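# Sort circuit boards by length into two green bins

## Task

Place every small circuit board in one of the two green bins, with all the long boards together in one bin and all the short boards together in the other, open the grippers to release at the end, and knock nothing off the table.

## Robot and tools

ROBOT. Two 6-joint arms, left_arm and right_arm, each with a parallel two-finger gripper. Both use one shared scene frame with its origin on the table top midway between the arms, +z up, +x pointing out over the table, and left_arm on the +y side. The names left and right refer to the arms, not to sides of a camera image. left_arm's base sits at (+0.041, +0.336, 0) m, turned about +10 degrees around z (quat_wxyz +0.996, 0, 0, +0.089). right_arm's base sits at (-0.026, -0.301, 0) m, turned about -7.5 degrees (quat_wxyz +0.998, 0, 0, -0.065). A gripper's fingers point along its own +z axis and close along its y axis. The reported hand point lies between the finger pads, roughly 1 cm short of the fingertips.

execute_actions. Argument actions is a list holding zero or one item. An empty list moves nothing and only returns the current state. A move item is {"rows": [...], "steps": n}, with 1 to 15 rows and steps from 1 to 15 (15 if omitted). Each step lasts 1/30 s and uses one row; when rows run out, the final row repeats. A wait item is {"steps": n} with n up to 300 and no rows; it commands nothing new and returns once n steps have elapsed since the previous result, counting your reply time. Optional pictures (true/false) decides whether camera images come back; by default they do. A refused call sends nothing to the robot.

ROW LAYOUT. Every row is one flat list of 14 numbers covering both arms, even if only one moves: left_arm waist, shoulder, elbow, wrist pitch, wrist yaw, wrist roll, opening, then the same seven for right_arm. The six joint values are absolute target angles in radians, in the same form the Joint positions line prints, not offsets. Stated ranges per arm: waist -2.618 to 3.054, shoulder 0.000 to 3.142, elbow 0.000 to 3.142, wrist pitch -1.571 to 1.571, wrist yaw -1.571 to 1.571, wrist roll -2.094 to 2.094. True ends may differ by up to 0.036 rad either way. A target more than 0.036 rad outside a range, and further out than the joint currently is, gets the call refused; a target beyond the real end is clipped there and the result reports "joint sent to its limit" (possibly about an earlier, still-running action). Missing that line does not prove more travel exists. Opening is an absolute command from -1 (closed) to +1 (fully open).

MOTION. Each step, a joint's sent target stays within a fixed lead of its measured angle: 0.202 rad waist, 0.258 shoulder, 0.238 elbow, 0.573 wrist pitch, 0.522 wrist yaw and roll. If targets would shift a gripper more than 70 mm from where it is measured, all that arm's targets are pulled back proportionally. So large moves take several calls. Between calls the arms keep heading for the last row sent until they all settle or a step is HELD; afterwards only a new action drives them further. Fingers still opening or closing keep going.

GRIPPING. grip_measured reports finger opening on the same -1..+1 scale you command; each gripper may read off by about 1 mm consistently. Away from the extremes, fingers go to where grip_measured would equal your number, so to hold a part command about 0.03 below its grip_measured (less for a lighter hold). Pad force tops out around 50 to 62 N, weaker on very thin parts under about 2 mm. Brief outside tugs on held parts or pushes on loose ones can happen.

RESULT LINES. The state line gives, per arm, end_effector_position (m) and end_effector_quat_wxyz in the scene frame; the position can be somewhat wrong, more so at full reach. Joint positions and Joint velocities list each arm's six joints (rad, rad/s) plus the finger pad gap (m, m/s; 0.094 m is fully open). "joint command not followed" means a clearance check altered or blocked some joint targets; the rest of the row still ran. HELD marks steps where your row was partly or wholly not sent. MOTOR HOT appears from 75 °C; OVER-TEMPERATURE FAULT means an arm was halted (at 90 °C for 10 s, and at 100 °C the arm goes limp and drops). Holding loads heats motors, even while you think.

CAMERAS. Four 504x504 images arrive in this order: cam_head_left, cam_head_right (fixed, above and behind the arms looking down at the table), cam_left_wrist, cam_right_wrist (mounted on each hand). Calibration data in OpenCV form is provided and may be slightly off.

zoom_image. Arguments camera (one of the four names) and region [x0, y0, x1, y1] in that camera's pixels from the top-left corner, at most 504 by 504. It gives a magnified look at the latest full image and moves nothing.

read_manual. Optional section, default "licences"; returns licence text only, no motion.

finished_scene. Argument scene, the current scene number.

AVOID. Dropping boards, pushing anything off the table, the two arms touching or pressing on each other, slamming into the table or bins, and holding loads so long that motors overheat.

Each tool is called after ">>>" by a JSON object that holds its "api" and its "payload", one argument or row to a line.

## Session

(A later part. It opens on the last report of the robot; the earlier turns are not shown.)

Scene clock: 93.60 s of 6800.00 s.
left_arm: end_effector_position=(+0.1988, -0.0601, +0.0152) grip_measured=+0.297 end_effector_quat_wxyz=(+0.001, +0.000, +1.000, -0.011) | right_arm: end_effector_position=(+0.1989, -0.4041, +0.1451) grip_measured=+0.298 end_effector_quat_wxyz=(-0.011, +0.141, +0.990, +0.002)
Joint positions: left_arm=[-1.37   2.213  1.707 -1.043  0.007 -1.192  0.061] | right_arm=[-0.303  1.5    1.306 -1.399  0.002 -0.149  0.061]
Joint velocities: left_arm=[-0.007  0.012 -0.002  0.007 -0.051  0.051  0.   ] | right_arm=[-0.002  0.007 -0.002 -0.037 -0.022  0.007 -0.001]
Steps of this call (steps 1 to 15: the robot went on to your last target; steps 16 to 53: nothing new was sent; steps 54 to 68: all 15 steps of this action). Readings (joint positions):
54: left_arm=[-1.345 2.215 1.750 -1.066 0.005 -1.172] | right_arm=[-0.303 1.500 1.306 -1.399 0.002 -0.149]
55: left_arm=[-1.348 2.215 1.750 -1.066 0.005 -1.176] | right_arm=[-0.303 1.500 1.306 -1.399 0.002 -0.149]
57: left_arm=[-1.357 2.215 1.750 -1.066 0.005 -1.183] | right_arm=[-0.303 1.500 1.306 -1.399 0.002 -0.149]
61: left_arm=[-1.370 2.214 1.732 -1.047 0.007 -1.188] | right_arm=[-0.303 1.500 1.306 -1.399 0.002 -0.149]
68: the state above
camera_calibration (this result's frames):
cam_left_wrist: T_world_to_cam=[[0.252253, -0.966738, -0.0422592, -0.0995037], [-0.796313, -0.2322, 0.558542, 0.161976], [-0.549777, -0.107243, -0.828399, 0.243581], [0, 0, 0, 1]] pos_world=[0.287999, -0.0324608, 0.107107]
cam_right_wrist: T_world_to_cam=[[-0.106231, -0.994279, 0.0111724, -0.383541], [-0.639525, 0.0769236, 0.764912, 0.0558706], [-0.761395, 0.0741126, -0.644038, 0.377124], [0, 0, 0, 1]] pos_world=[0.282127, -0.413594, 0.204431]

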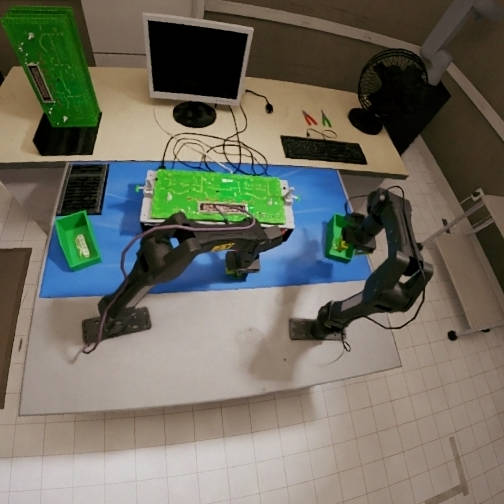

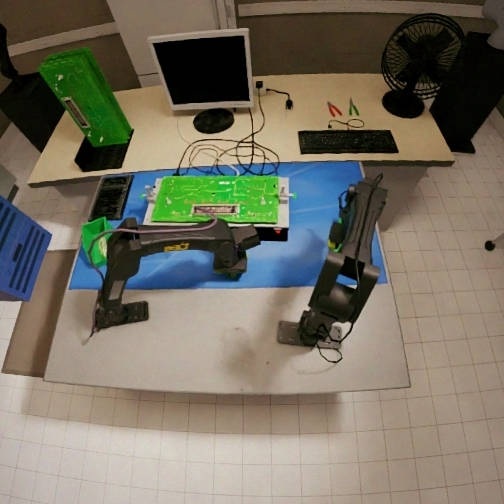

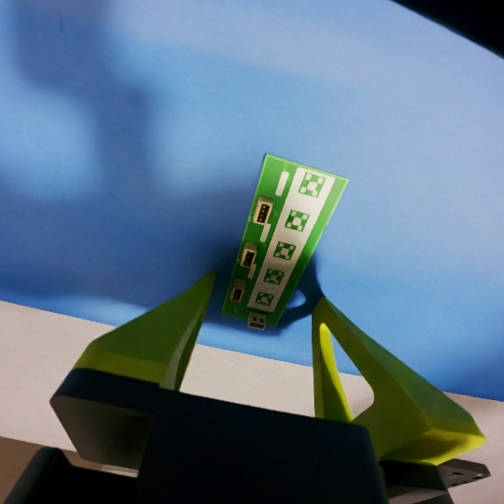

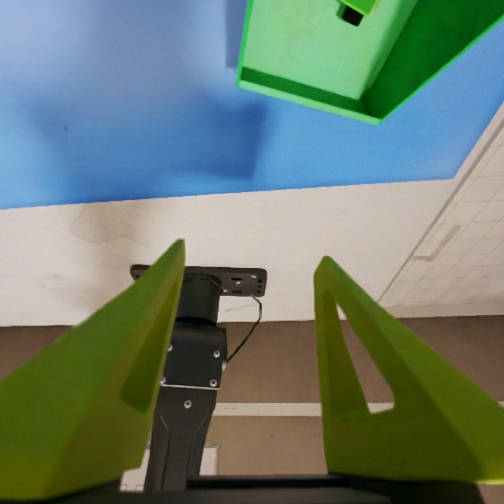

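>>> {"api": "execute_actions", "payload": {
  "actions": [
    {"rows":[[-1.372,2.23,1.685,-1.03,0,-1.2,0.3,-0.3,1.5,1.3,-1.38,0,-0.14,0.3],[-1.372,2.23,1.685,-1.03,0,-1.2,0.3,-0.3,1.5,1.3,-1.38,0,-0.14,0.3],[-1.372,2.23,1.685,-1.03,0,-1.2,0.3,-0.3,1.5,1.3,-1.38,0,-0.14,0.3],[-1.372,2.23,1.685,-1.03,0,-1.2,0.15,-0.3,1.5,1.3,-1.38,0,-0.14,0.3],[-1.372,2.23,1.685,-1.03,0,-1.2,0.05,-0.3,1.5,1.3,-1.38,0,-0.14,0.3],[-1.372,2.23,1.685,-1.03,0,-1.2,-0.05,-0.3,1.5,1.3,-1.38,0,-0.14,0.3],[-1.372,2.23,1.685,-1.03,0,-1.2,-0.15,-0.3,1.5,1.3,-1.38,0,-0.14,0.3],[-1.372,2.23,1.685,-1.03,0,-1.2,-0.23,-0.3,1.5,1.3,-1.38,0,-0.14,0.3],[-1.372,2.23,1.685,-1.03,0,-1.2,-0.29,-0.3,1.5,1.3,-1.38,0,-0.14,0.3],[-1.372,2.23,1.685,-1.03,0,-1.2,-0.33,-0.3,1.5,1.3,-1.38,0,-0.14,0.3],[-1.372,2.23,1.685,-1.03,0,-1.2,-0.37,-0.3,1.5,1.3,-1.38,0,-0.14,0.3],[-1.372,2.23,1.685,-1.03,0,-1.2,-0.42,-0.3,1.5,1.3,-1.38,0,-0.14,0.3]]}
  ],
  "pictures": false
}}

Scene clock: 95.47 s of 6800.00 s.
left_arm: end_effector_position=(+0.1989, -0.0604, +0.0152) grip_measured=-0.343 end_effector_quat_wxyz=(+0.001, -0.000, +1.000, -0.012) | right_arm: end_effector_position=(+0.1989, -0.4041, +0.1451) grip_measured=+0.298 end_effector_quat_wxyz=(-0.011, +0.141, +0.990, +0.002)
Joint positions: left_arm=[-1.37   2.213  1.707 -1.041  0.007 -1.192  0.031] | right_arm=[-0.303  1.5    1.306 -1.399  0.002 -0.149  0.061]
Joint velocities: left_arm=[-0.012 -0.017  0.002 -0.11  -0.051 -0.022  0.   ] | right_arm=[-0.007  0.007 -0.007 -0.022 -0.007  0.066  0.   ]
Steps of this call (steps 1 to 15: the robot went on to your last target; steps 16 to 41: nothing new was sent; steps 42 to 56: all 15 steps of this action). Readings (joint positions):
42: left_arm=[-1.370 2.213 1.707 -1.041 0.007 -1.192] | right_arm=[-0.303 1.500 1.306 -1.399 0.002 -0.149]
43: left_arm=[-1.370 2.213 1.707 -1.041 0.007 -1.192] | right_arm=[-0.303 1.500 1.306 -1.399 0.002 -0.149]
45: left_arm=[-1.370 2.213 1.707 -1.041 0.007 -1.192] | right_arm=[-0.303 1.500 1.306 -1.399 0.002 -0.149]
49: left_arm=[-1.370 2.213 1.707 -1.041 0.007 -1.192] | right_arm=[-0.303 1.500 1.306 -1.399 0.002 -0.149]
56: the state above

>>> {"api": "execute_actions", "payload": {
  "actions": [
    {"rows":[[-1.372,2.17,1.72,-1.14,0,-1.2,-0.42,-0.3,1.5,1.3,-1.38,0,-0.14,0.3],[-1.372,2.13,1.72,-1.19,0,-1.2,-0.42,-0.3,1.5,1.3,-1.38,0,-0.14,0.3],[-1.372,2.08,1.72,-1.24,0,-1.2,-0.42,-0.3,1.5,1.3,-1.38,0,-0.14,0.3],[-1.372,2.03,1.71,-1.29,0,-1.2,-0.42,-0.3,1.5,1.3,-1.38,0,-0.14,0.3],[-1.36,1.98,1.69,-1.33,0,-1.2,-0.42,-0.3,1.5,1.3,-1.38,0,-0.14,0.3],[-1.33,1.92,1.66,-1.35,0,-1.15,-0.42,-0.3,1.5,1.3,-1.38,0,-0.14,0.3],[-1.28,1.86,1.62,-1.37,0,-1.1,-0.42,-0.3,1.5,1.3,-1.38,0,-0.14,0.3],[-1.22,1.8,1.58,-1.37,0,-1.05,-0.42,-0.3,1.5,1.3,-1.38,0,-0.14,0.3],[-1.16,1.74,1.53,-1.37,0,-1.0,-0.42,-0.3,1.5,1.3,-1.38,0,-0.14,0.3],[-1.1,1.68,1.48,-1.37,0,-0.95,-0.42,-0.3,1.5,1.3,-1.38,0,-0.14,0.3],[-1.03,1.62,1.42,-1.37,0,-0.9,-0.42,-0.3,1.5,1.3,-1.38,0,-0.14,0.3],[-0.96,1.56,1.36,-1.37,0,-0.85,-0.42,-0.3,1.5,1.3,-1.38,0,-0.14,0.3],[-0.89,1.5,1.3,-1.37,0,-0.8,-0.42,-0.3,1.5,1.3,-1.38,0,-0.14,0.3],[-0.82,1.44,1.24,-1.37,0,-0.75,-0.42,-0.3,1.5,1.3,-1.38,0,-0.14,0.3],[-0.75,1.44,1.24,-1.37,0,-0.7,-0.42,-0.3,1.5,1.3,-1.38,0,-0.14,0.3]]}
  ],
  "pictures": false
}}

>>> {"api": "execute_actions", "payload": {
  "actions": [
    {"rows":[[-0.68,1.44,1.24,-1.37,0,-0.62,-0.42,-0.3,1.5,1.3,-1.38,0,-0.14,0.3],[-0.61,1.44,1.24,-1.37,0,-0.56,-0.42,-0.3,1.5,1.3,-1.38,0,-0.14,0.3],[-0.54,1.44,1.24,-1.37,0,-0.5,-0.42,-0.3,1.5,1.3,-1.38,0,-0.14,0.3],[-0.47,1.44,1.24,-1.37,0,-0.45,-0.42,-0.3,1.5,1.3,-1.38,0,-0.14,0.3],[-0.4,1.44,1.24,-1.37,0,-0.4,-0.42,-0.3,1.5,1.3,-1.38,0,-0.14,0.3],[-0.33,1.44,1.24,-1.37,0,-0.3,-0.42,-0.3,1.5,1.3,-1.38,0,-0.14,0.3],[-0.26,1.44,1.24,-1.37,0,-0.2,-0.42,-0.3,1.5,1.3,-1.38,0,-0.14,0.3],[-0.18,1.46,1.26,-1.37,0,-0.1,-0.42,-0.3,1.5,1.3,-1.38,0,-0.14,0.3],[-0.1,1.49,1.29,-1.37,0,0,-0.42,-0.3,1.5,1.3,-1.38,0,-0.14,0.3],[-0.02,1.52,1.32,-1.37,0,0.08,-0.42,-0.3,1.5,1.3,-1.38,0,-0.14,0.3],[0.06,1.56,1.36,-1.37,0,0.08,-0.42,-0.3,1.5,1.3,-1.38,0,-0.14,0.3],[0.13,1.6,1.4,-1.36,0,0.08,-0.42,-0.3,1.5,1.3,-1.38,0,-0.14,0.3],[0.19,1.62,1.42,-1.35,0,0.08,-0.42,-0.3,1.5,1.3,-1.38,0,-0.14,0.3],[0.24,1.63,1.43,-1.35,0,0.08,-0.42,-0.3,1.5,1.3,-1.38,0,-0.14,0.3],[0.262,1.63,1.43,-1.35,0,0.08,-0.42,-0.3,1.5,1.3,-1.38,0,-0.14,0.3]]}
  ],
  "pictures": false
}}

>>> {"api": "execute_actions", "payload": {
  "actions": [
    {"rows":[[0.262,1.63,1.43,-1.35,0,0.08,-0.42,-0.3,1.5,1.3,-1.38,0,-0.14,0.3],[0.262,1.63,1.43,-1.35,0,0.08,-0.42,-0.3,1.5,1.3,-1.38,0,-0.14,0.3],[0.262,1.63,1.43,-1.33,0,0.08,-0.42,-0.3,1.5,1.3,-1.38,0,-0.14,0.3],[0.262,1.64,1.42,-1.27,0,0.08,-0.42,-0.3,1.5,1.3,-1.38,0,-0.14,0.3],[0.262,1.645,1.39,-1.2,0,0.08,-0.42,-0.3,1.5,1.3,-1.38,0,-0.14,0.3],[0.262,1.65,1.35,-1.15,0,0.08,-0.42,-0.3,1.5,1.3,-1.38,0,-0.14,0.3],[0.262,1.655,1.31,-1.1,0,0.08,-0.42,-0.3,1.5,1.3,-1.38,0,-0.14,0.3],[0.262,1.66,1.27,-1.06,0,0.08,-0.42,-0.3,1.5,1.3,-1.38,0,-0.14,0.3],[0.262,1.67,1.23,-1.02,0,0.08,-0.42,-0.3,1.5,1.3,-1.38,0,-0.14,0.3],[0.262,1.68,1.19,-0.98,0,0.08,-0.42,-0.3,1.5,1.3,-1.38,0,-0.14,0.3],[0.262,1.685,1.15,-0.95,0,0.08,-0.42,-0.3,1.5,1.3,-1.38,0,-0.14,0.3],[0.262,1.69,1.12,-0.94,0,0.08,-0.42,-0.3,1.5,1.3,-1.38,0,-0.14,0.3],[0.262,1.69,1.1,-0.94,0,0.08,-0.42,-0.3,1.5,1.3,-1.38,0,-0.14,0.3]]}
  ],
  "pictures": false
}}

>>> {"api": "execute_actions", "payload": {
  "actions": [
    {"rows":[[0.262,1.69,1.1,-0.94,0,0.08,-0.42,-0.3,1.5,1.3,-1.38,0,-0.14,0.3],[0.262,1.69,1.1,-0.94,0,0.08,-0.42,-0.3,1.5,1.3,-1.38,0,-0.14,0.3],[0.262,1.69,1.1,-0.94,0,0.08,-0.42,-0.3,1.5,1.3,-1.38,0,-0.14,0.3],[0.262,1.69,1.1,-0.94,0,0.08,-0.42,-0.3,1.5,1.3,-1.38,0,-0.14,0.3],[0.262,1.69,1.1,-0.94,0,0.08,-0.42,-0.3,1.5,1.3,-1.38,0,-0.14,0.3],[0.262,1.69,1.1,-0.94,0,0.08,0,-0.3,1.5,1.3,-1.38,0,-0.14,0.3],[0.262,1.69,1.1,-0.94,0,0.08,0,-0.3,1.5,1.3,-1.38,0,-0.14,0.3],[0.262,1.69,1.1,-0.94,0,0.08,0,-0.3,1.5,1.3,-1.38,0,-0.14,0.3],[0.262,1.69,1.1,-0.94,0,0.08,0,-0.3,1.5,1.3,-1.38,0,-0.14,0.3],[0.262,1.68,1.16,-1.07,0,0.07,0,-0.3,1.5,1.3,-1.38,0,-0.14,0.3],[0.262,1.67,1.22,-1.15,0,0.07,0,-0.3,1.5,1.3,-1.38,0,-0.14,0.3],[0.262,1.66,1.28,-1.22,0,0.07,0,-0.3,1.5,1.3,-1.38,0,-0.14,0.3],[0.262,1.65,1.34,-1.29,0,0.07,0,-0.3,1.5,1.3,-1.38,0,-0.14,0.3],[0.262,1.63,1.4,-1.35,0,0.07,0,-0.3,1.5,1.3,-1.38,0,-0.14,0.3]]}
  ],
  "pictures": false
}}

>>> {"api": "execute_actions", "payload": {
  "actions": [
    {"steps":10}
  ]
}}

Scene clock: 102.10 s of 6800.00 s.
left_arm: end_effector_position=(+0.2418, +0.0987, +0.1565) grip_measured=-0.343 end_effector_quat_wxyz=(+0.039, -0.050, +0.996, -0.065) | right_arm: end_effector_position=(+0.1989, -0.4041, +0.1451) grip_measured=+0.298 end_effector_quat_wxyz=(-0.011, +0.141, +0.990, +0.002)
Joint positions: left_arm=[-1.041  1.58   1.418 -1.258  0.018 -0.965  0.031] | right_arm=[-0.303  1.5    1.306 -1.399  0.002 -0.149  0.061]
Joint velocities: left_arm=[ 1.531 -1.57  -1.404 -0.344 -0.051  1.062 -0.   ] | right_arm=[ 0.007  0.002  0.002 -0.037  0.007  0.081 -0.   ]
Steps of this call (steps 1 to 15: the robot went on to your last target; steps 16 to 90: nothing new was sent; then 3.13 s passed at rest; steps 91 to 105: all 15 steps of this action). Readings (joint positions):
91: left_arm=[-1.370 2.212 1.707 -1.047 0.007 -1.192] | right_arm=[-0.303 1.500 1.306 -1.399 0.002 -0.149]
92: left_arm=[-1.370 2.205 1.707 -1.064 0.007 -1.192] | right_arm=[-0.303 1.500 1.306 -1.399 0.002 -0.149]
94: left_arm=[-1.370 2.168 1.706 -1.121 0.009 -1.192] | right_arm=[-0.303 1.500 1.306 -1.399 0.002 -0.149]
98: left_arm=[-1.346 1.984 1.667 -1.212 0.017 -1.163] | right_arm=[-0.303 1.500 1.306 -1.399 0.002 -0.149]
105: the state above

Scene clock: 102.60 s of 6800.00 s.
left_arm: end_effector_position=(+0.3203, +0.3954, +0.1384) grip_measured=-0.343 end_effector_quat_wxyz=(+0.004, -0.126, +0.992, -0.005) | right_arm: end_effector_position=(+0.1989, -0.4041, +0.1451) grip_measured=+0.298 end_effector_quat_wxyz=(-0.011, +0.141, +0.990, +0.002)
Joint positions: left_arm=[ 0.032  1.614  1.391 -1.341  0.01  -0.041  0.031] | right_arm=[-0.303  1.5    1.306 -1.399  0.002 -0.149  0.061]
Joint velocities: left_arm=[ 1.971  0.613  0.374  0.315 -0.11   0.755 -0.   ] | right_arm=[-0.022 -0.022 -0.002 -0.007 -0.022 -0.037  0.001]
Steps of this call (steps 1 to 15: all 15 steps of this action). Readings (joint positions):
1: left_arm=[-0.983 1.531 1.373 -1.271 0.017 -0.915] | right_arm=[-0.303 1.500 1.306 -1.399 0.002 -0.149]
2: left_arm=[-0.917 1.492 1.333 -1.287 0.017 -0.854] | right_arm=[-0.303 1.500 1.306 -1.399 0.002 -0.149]
4: left_arm=[-0.769 1.451 1.282 -1.321 0.014 -0.725] | right_arm=[-0.303 1.500 1.306 -1.399 0.002 -0.149]
8: left_arm=[-0.470 1.450 1.255 -1.340 0.010 -0.447] | right_arm=[-0.303 1.500 1.306 -1.399 0.002 -0.149]
15: the state above

Scene clock: 103.10 s of 6800.00 s.
left_arm: end_effector_position=(+0.2964, +0.4602, +0.0497) grip_measured=-0.343 end_effector_quat_wxyz=(-0.013, -0.187, +0.982, -0.001) | right_arm: end_effector_position=(+0.1989, -0.4041, +0.1451) grip_measured=+0.298 end_effector_quat_wxyz=(-0.011, +0.141, +0.990, +0.002)
Joint positions: left_arm=[ 0.267  1.691  1.118 -1.022 -0.004  0.068  0.031] | right_arm=[-0.303  1.5    1.306 -1.399  0.002 -0.149  0.061]
Joint velocities: left_arm=[ 0.002  0.281 -0.54   0.125 -0.081 -0.022 -0.   ] | right_arm=[-0.017 -0.012 -0.007  0.051  0.022 -0.037  0.   ]
Steps of this call (steps 1 to 15: all 15 steps of this action). Readings (joint positions):
1: left_arm=[0.103 1.630 1.399 -1.332 0.010 -0.017] | right_arm=[-0.303 1.500 1.306 -1.399 0.002 -0.149]
2: left_arm=[0.170 1.638 1.401 -1.327 0.008 0.000] | right_arm=[-0.303 1.500 1.306 -1.399 0.002 -0.149]
4: left_arm=[0.264 1.642 1.401 -1.324 -0.006 0.023] | right_arm=[-0.303 1.500 1.306 -1.399 0.002 -0.149]
8: left_arm=[0.278 1.642 1.359 -1.214 -0.010 0.051] | right_arm=[-0.303 1.500 1.306 -1.399 0.002 -0.149]
15: the state above

Scene clock: 103.60 s of 6800.00 s.
left_arm: end_effector_position=(+0.3102, +0.4665, +0.0954) grip_measured=-0.003 end_effector_quat_wxyz=(-0.003, -0.185, +0.983, +0.001) | right_arm: end_effector_position=(+0.1989, -0.4041, +0.1451) grip_measured=+0.298 end_effector_quat_wxyz=(-0.011, +0.141, +0.990, +0.002)
Joint positions: left_arm=[ 0.267  1.689  1.301 -1.19  -0.003  0.072  0.047] | right_arm=[-0.303  1.5    1.306 -1.399  0.002 -0.149  0.061]
Joint velocities: left_arm=[-0.007 -0.398  1.404 -0.711 -0.051 -0.007 -0.002] | right_arm=[-0.012  0.002  0.002 -0.007  0.007 -0.007 -0.   ]
Steps of this call (steps 1 to 15: all 15 steps of this action). Readings (joint positions):
1: left_arm=[0.267 1.699 1.104 -1.017 -0.004 0.069] | right_arm=[-0.303 1.500 1.306 -1.399 0.002 -0.149]
2: left_arm=[0.267 1.701 1.098 -1.013 -0.004 0.070] | right_arm=[-0.303 1.500 1.306 -1.399 0.002 -0.149]
4: left_arm=[0.267 1.702 1.097 -1.000 -0.004 0.071] | right_arm=[-0.303 1.500 1.306 -1.399 0.002 -0.149]
8: left_arm=[0.267 1.702 1.097 -0.975 -0.004 0.072] | right_arm=[-0.303 1.500 1.306 -1.399 0.002 -0.149]
15: the state above

Scene clock: 103.93 s of 6800.00 s.
left_arm: end_effector_position=(+0.3038, +0.4635, +0.1367) grip_measured=-0.003 end_effector_quat_wxyz=(+0.011, -0.185, +0.983, +0.004) | right_arm: end_effector_position=(+0.1989, -0.4041, +0.1451) grip_measured=+0.298 end_effector_quat_wxyz=(-0.011, +0.141, +0.990, +0.002)
Joint positions: left_arm=[ 0.267  1.624  1.395 -1.319 -0.003  0.072  0.047] | right_arm=[-0.303  1.5    1.306 -1.399  0.002 -0.149  0.061]
Joint velocities: left_arm=[ 0.007 -0.007  0.012 -0.125  0.037 -0.037 -0.   ] | right_arm=[-0.002 -0.017  0.017  0.037  0.022 -0.037 -0.   ]
Steps of this call (steps 1 to 10: the robot went on to your last target). Readings (joint positions):
1: left_arm=[0.267 1.673 1.342 -1.210 -0.003 0.072] | right_arm=[-0.303 1.500 1.306 -1.399 0.002 -0.149]
2: left_arm=[0.267 1.655 1.369 -1.225 -0.003 0.072] | right_arm=[-0.303 1.500 1.306 -1.399 0.002 -0.149]
4: left_arm=[0.267 1.627 1.393 -1.253 -0.003 0.072] | right_arm=[-0.303 1.500 1.306 -1.399 0.002 -0.149]
8: left_arm=[0.267 1.624 1.395 -1.306 -0.003 0.072] | right_arm=[-0.303 1.500 1.306 -1.399 0.002 -0.149]
10: the state above
camera_calibration (this result's frames):
cam_left_wrist: T_world_to_cam=[[0.588098, -0.806301, -0.0633935, 0.211794], [-0.662172, -0.525012, 0.534688, 0.397565], [-0.464402, -0.272472, -0.842668, 0.510652], [0, 0, 0, 1]] pos_world=[0.375849, 0.518634, 0.231163]
cam_right_wrist: T_world_to_cam=[[-0.106231, -0.994279, 0.0111724, -0.383541], [-0.639525, 0.0769236, 0.764912, 0.0558706], [-0.761395, 0.0741126, -0.644038, 0.377124], [0, 0, 0, 1]] pos_world=[0.282127, -0.413594, 0.204431]

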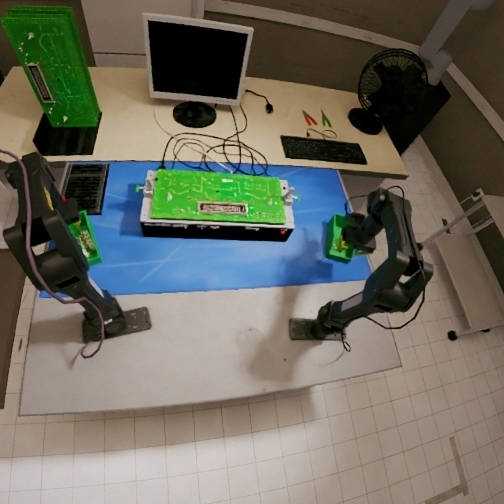

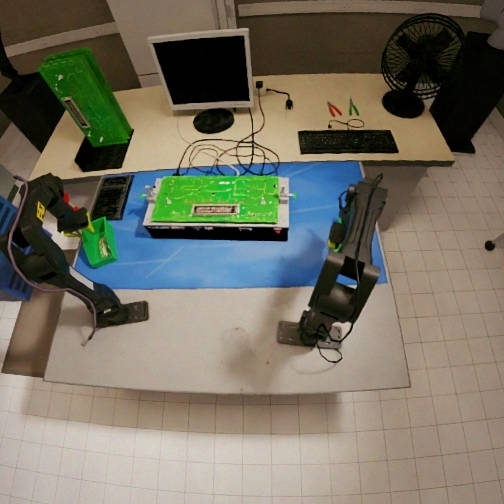

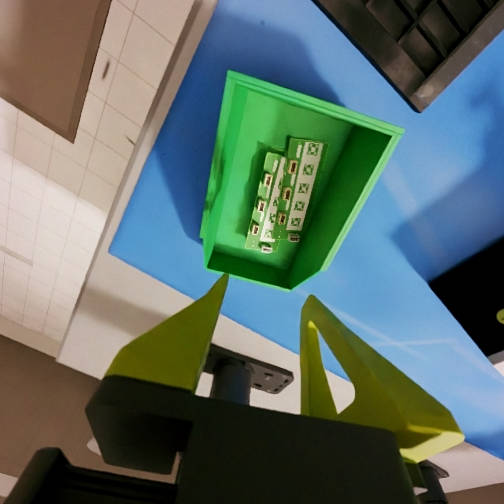

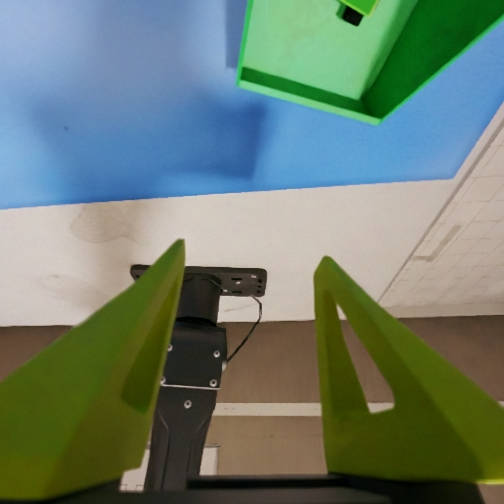

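>>> {"api": "finished_scene", "payload": {
  "scene": 1
}}

The scene is finished: the task was done.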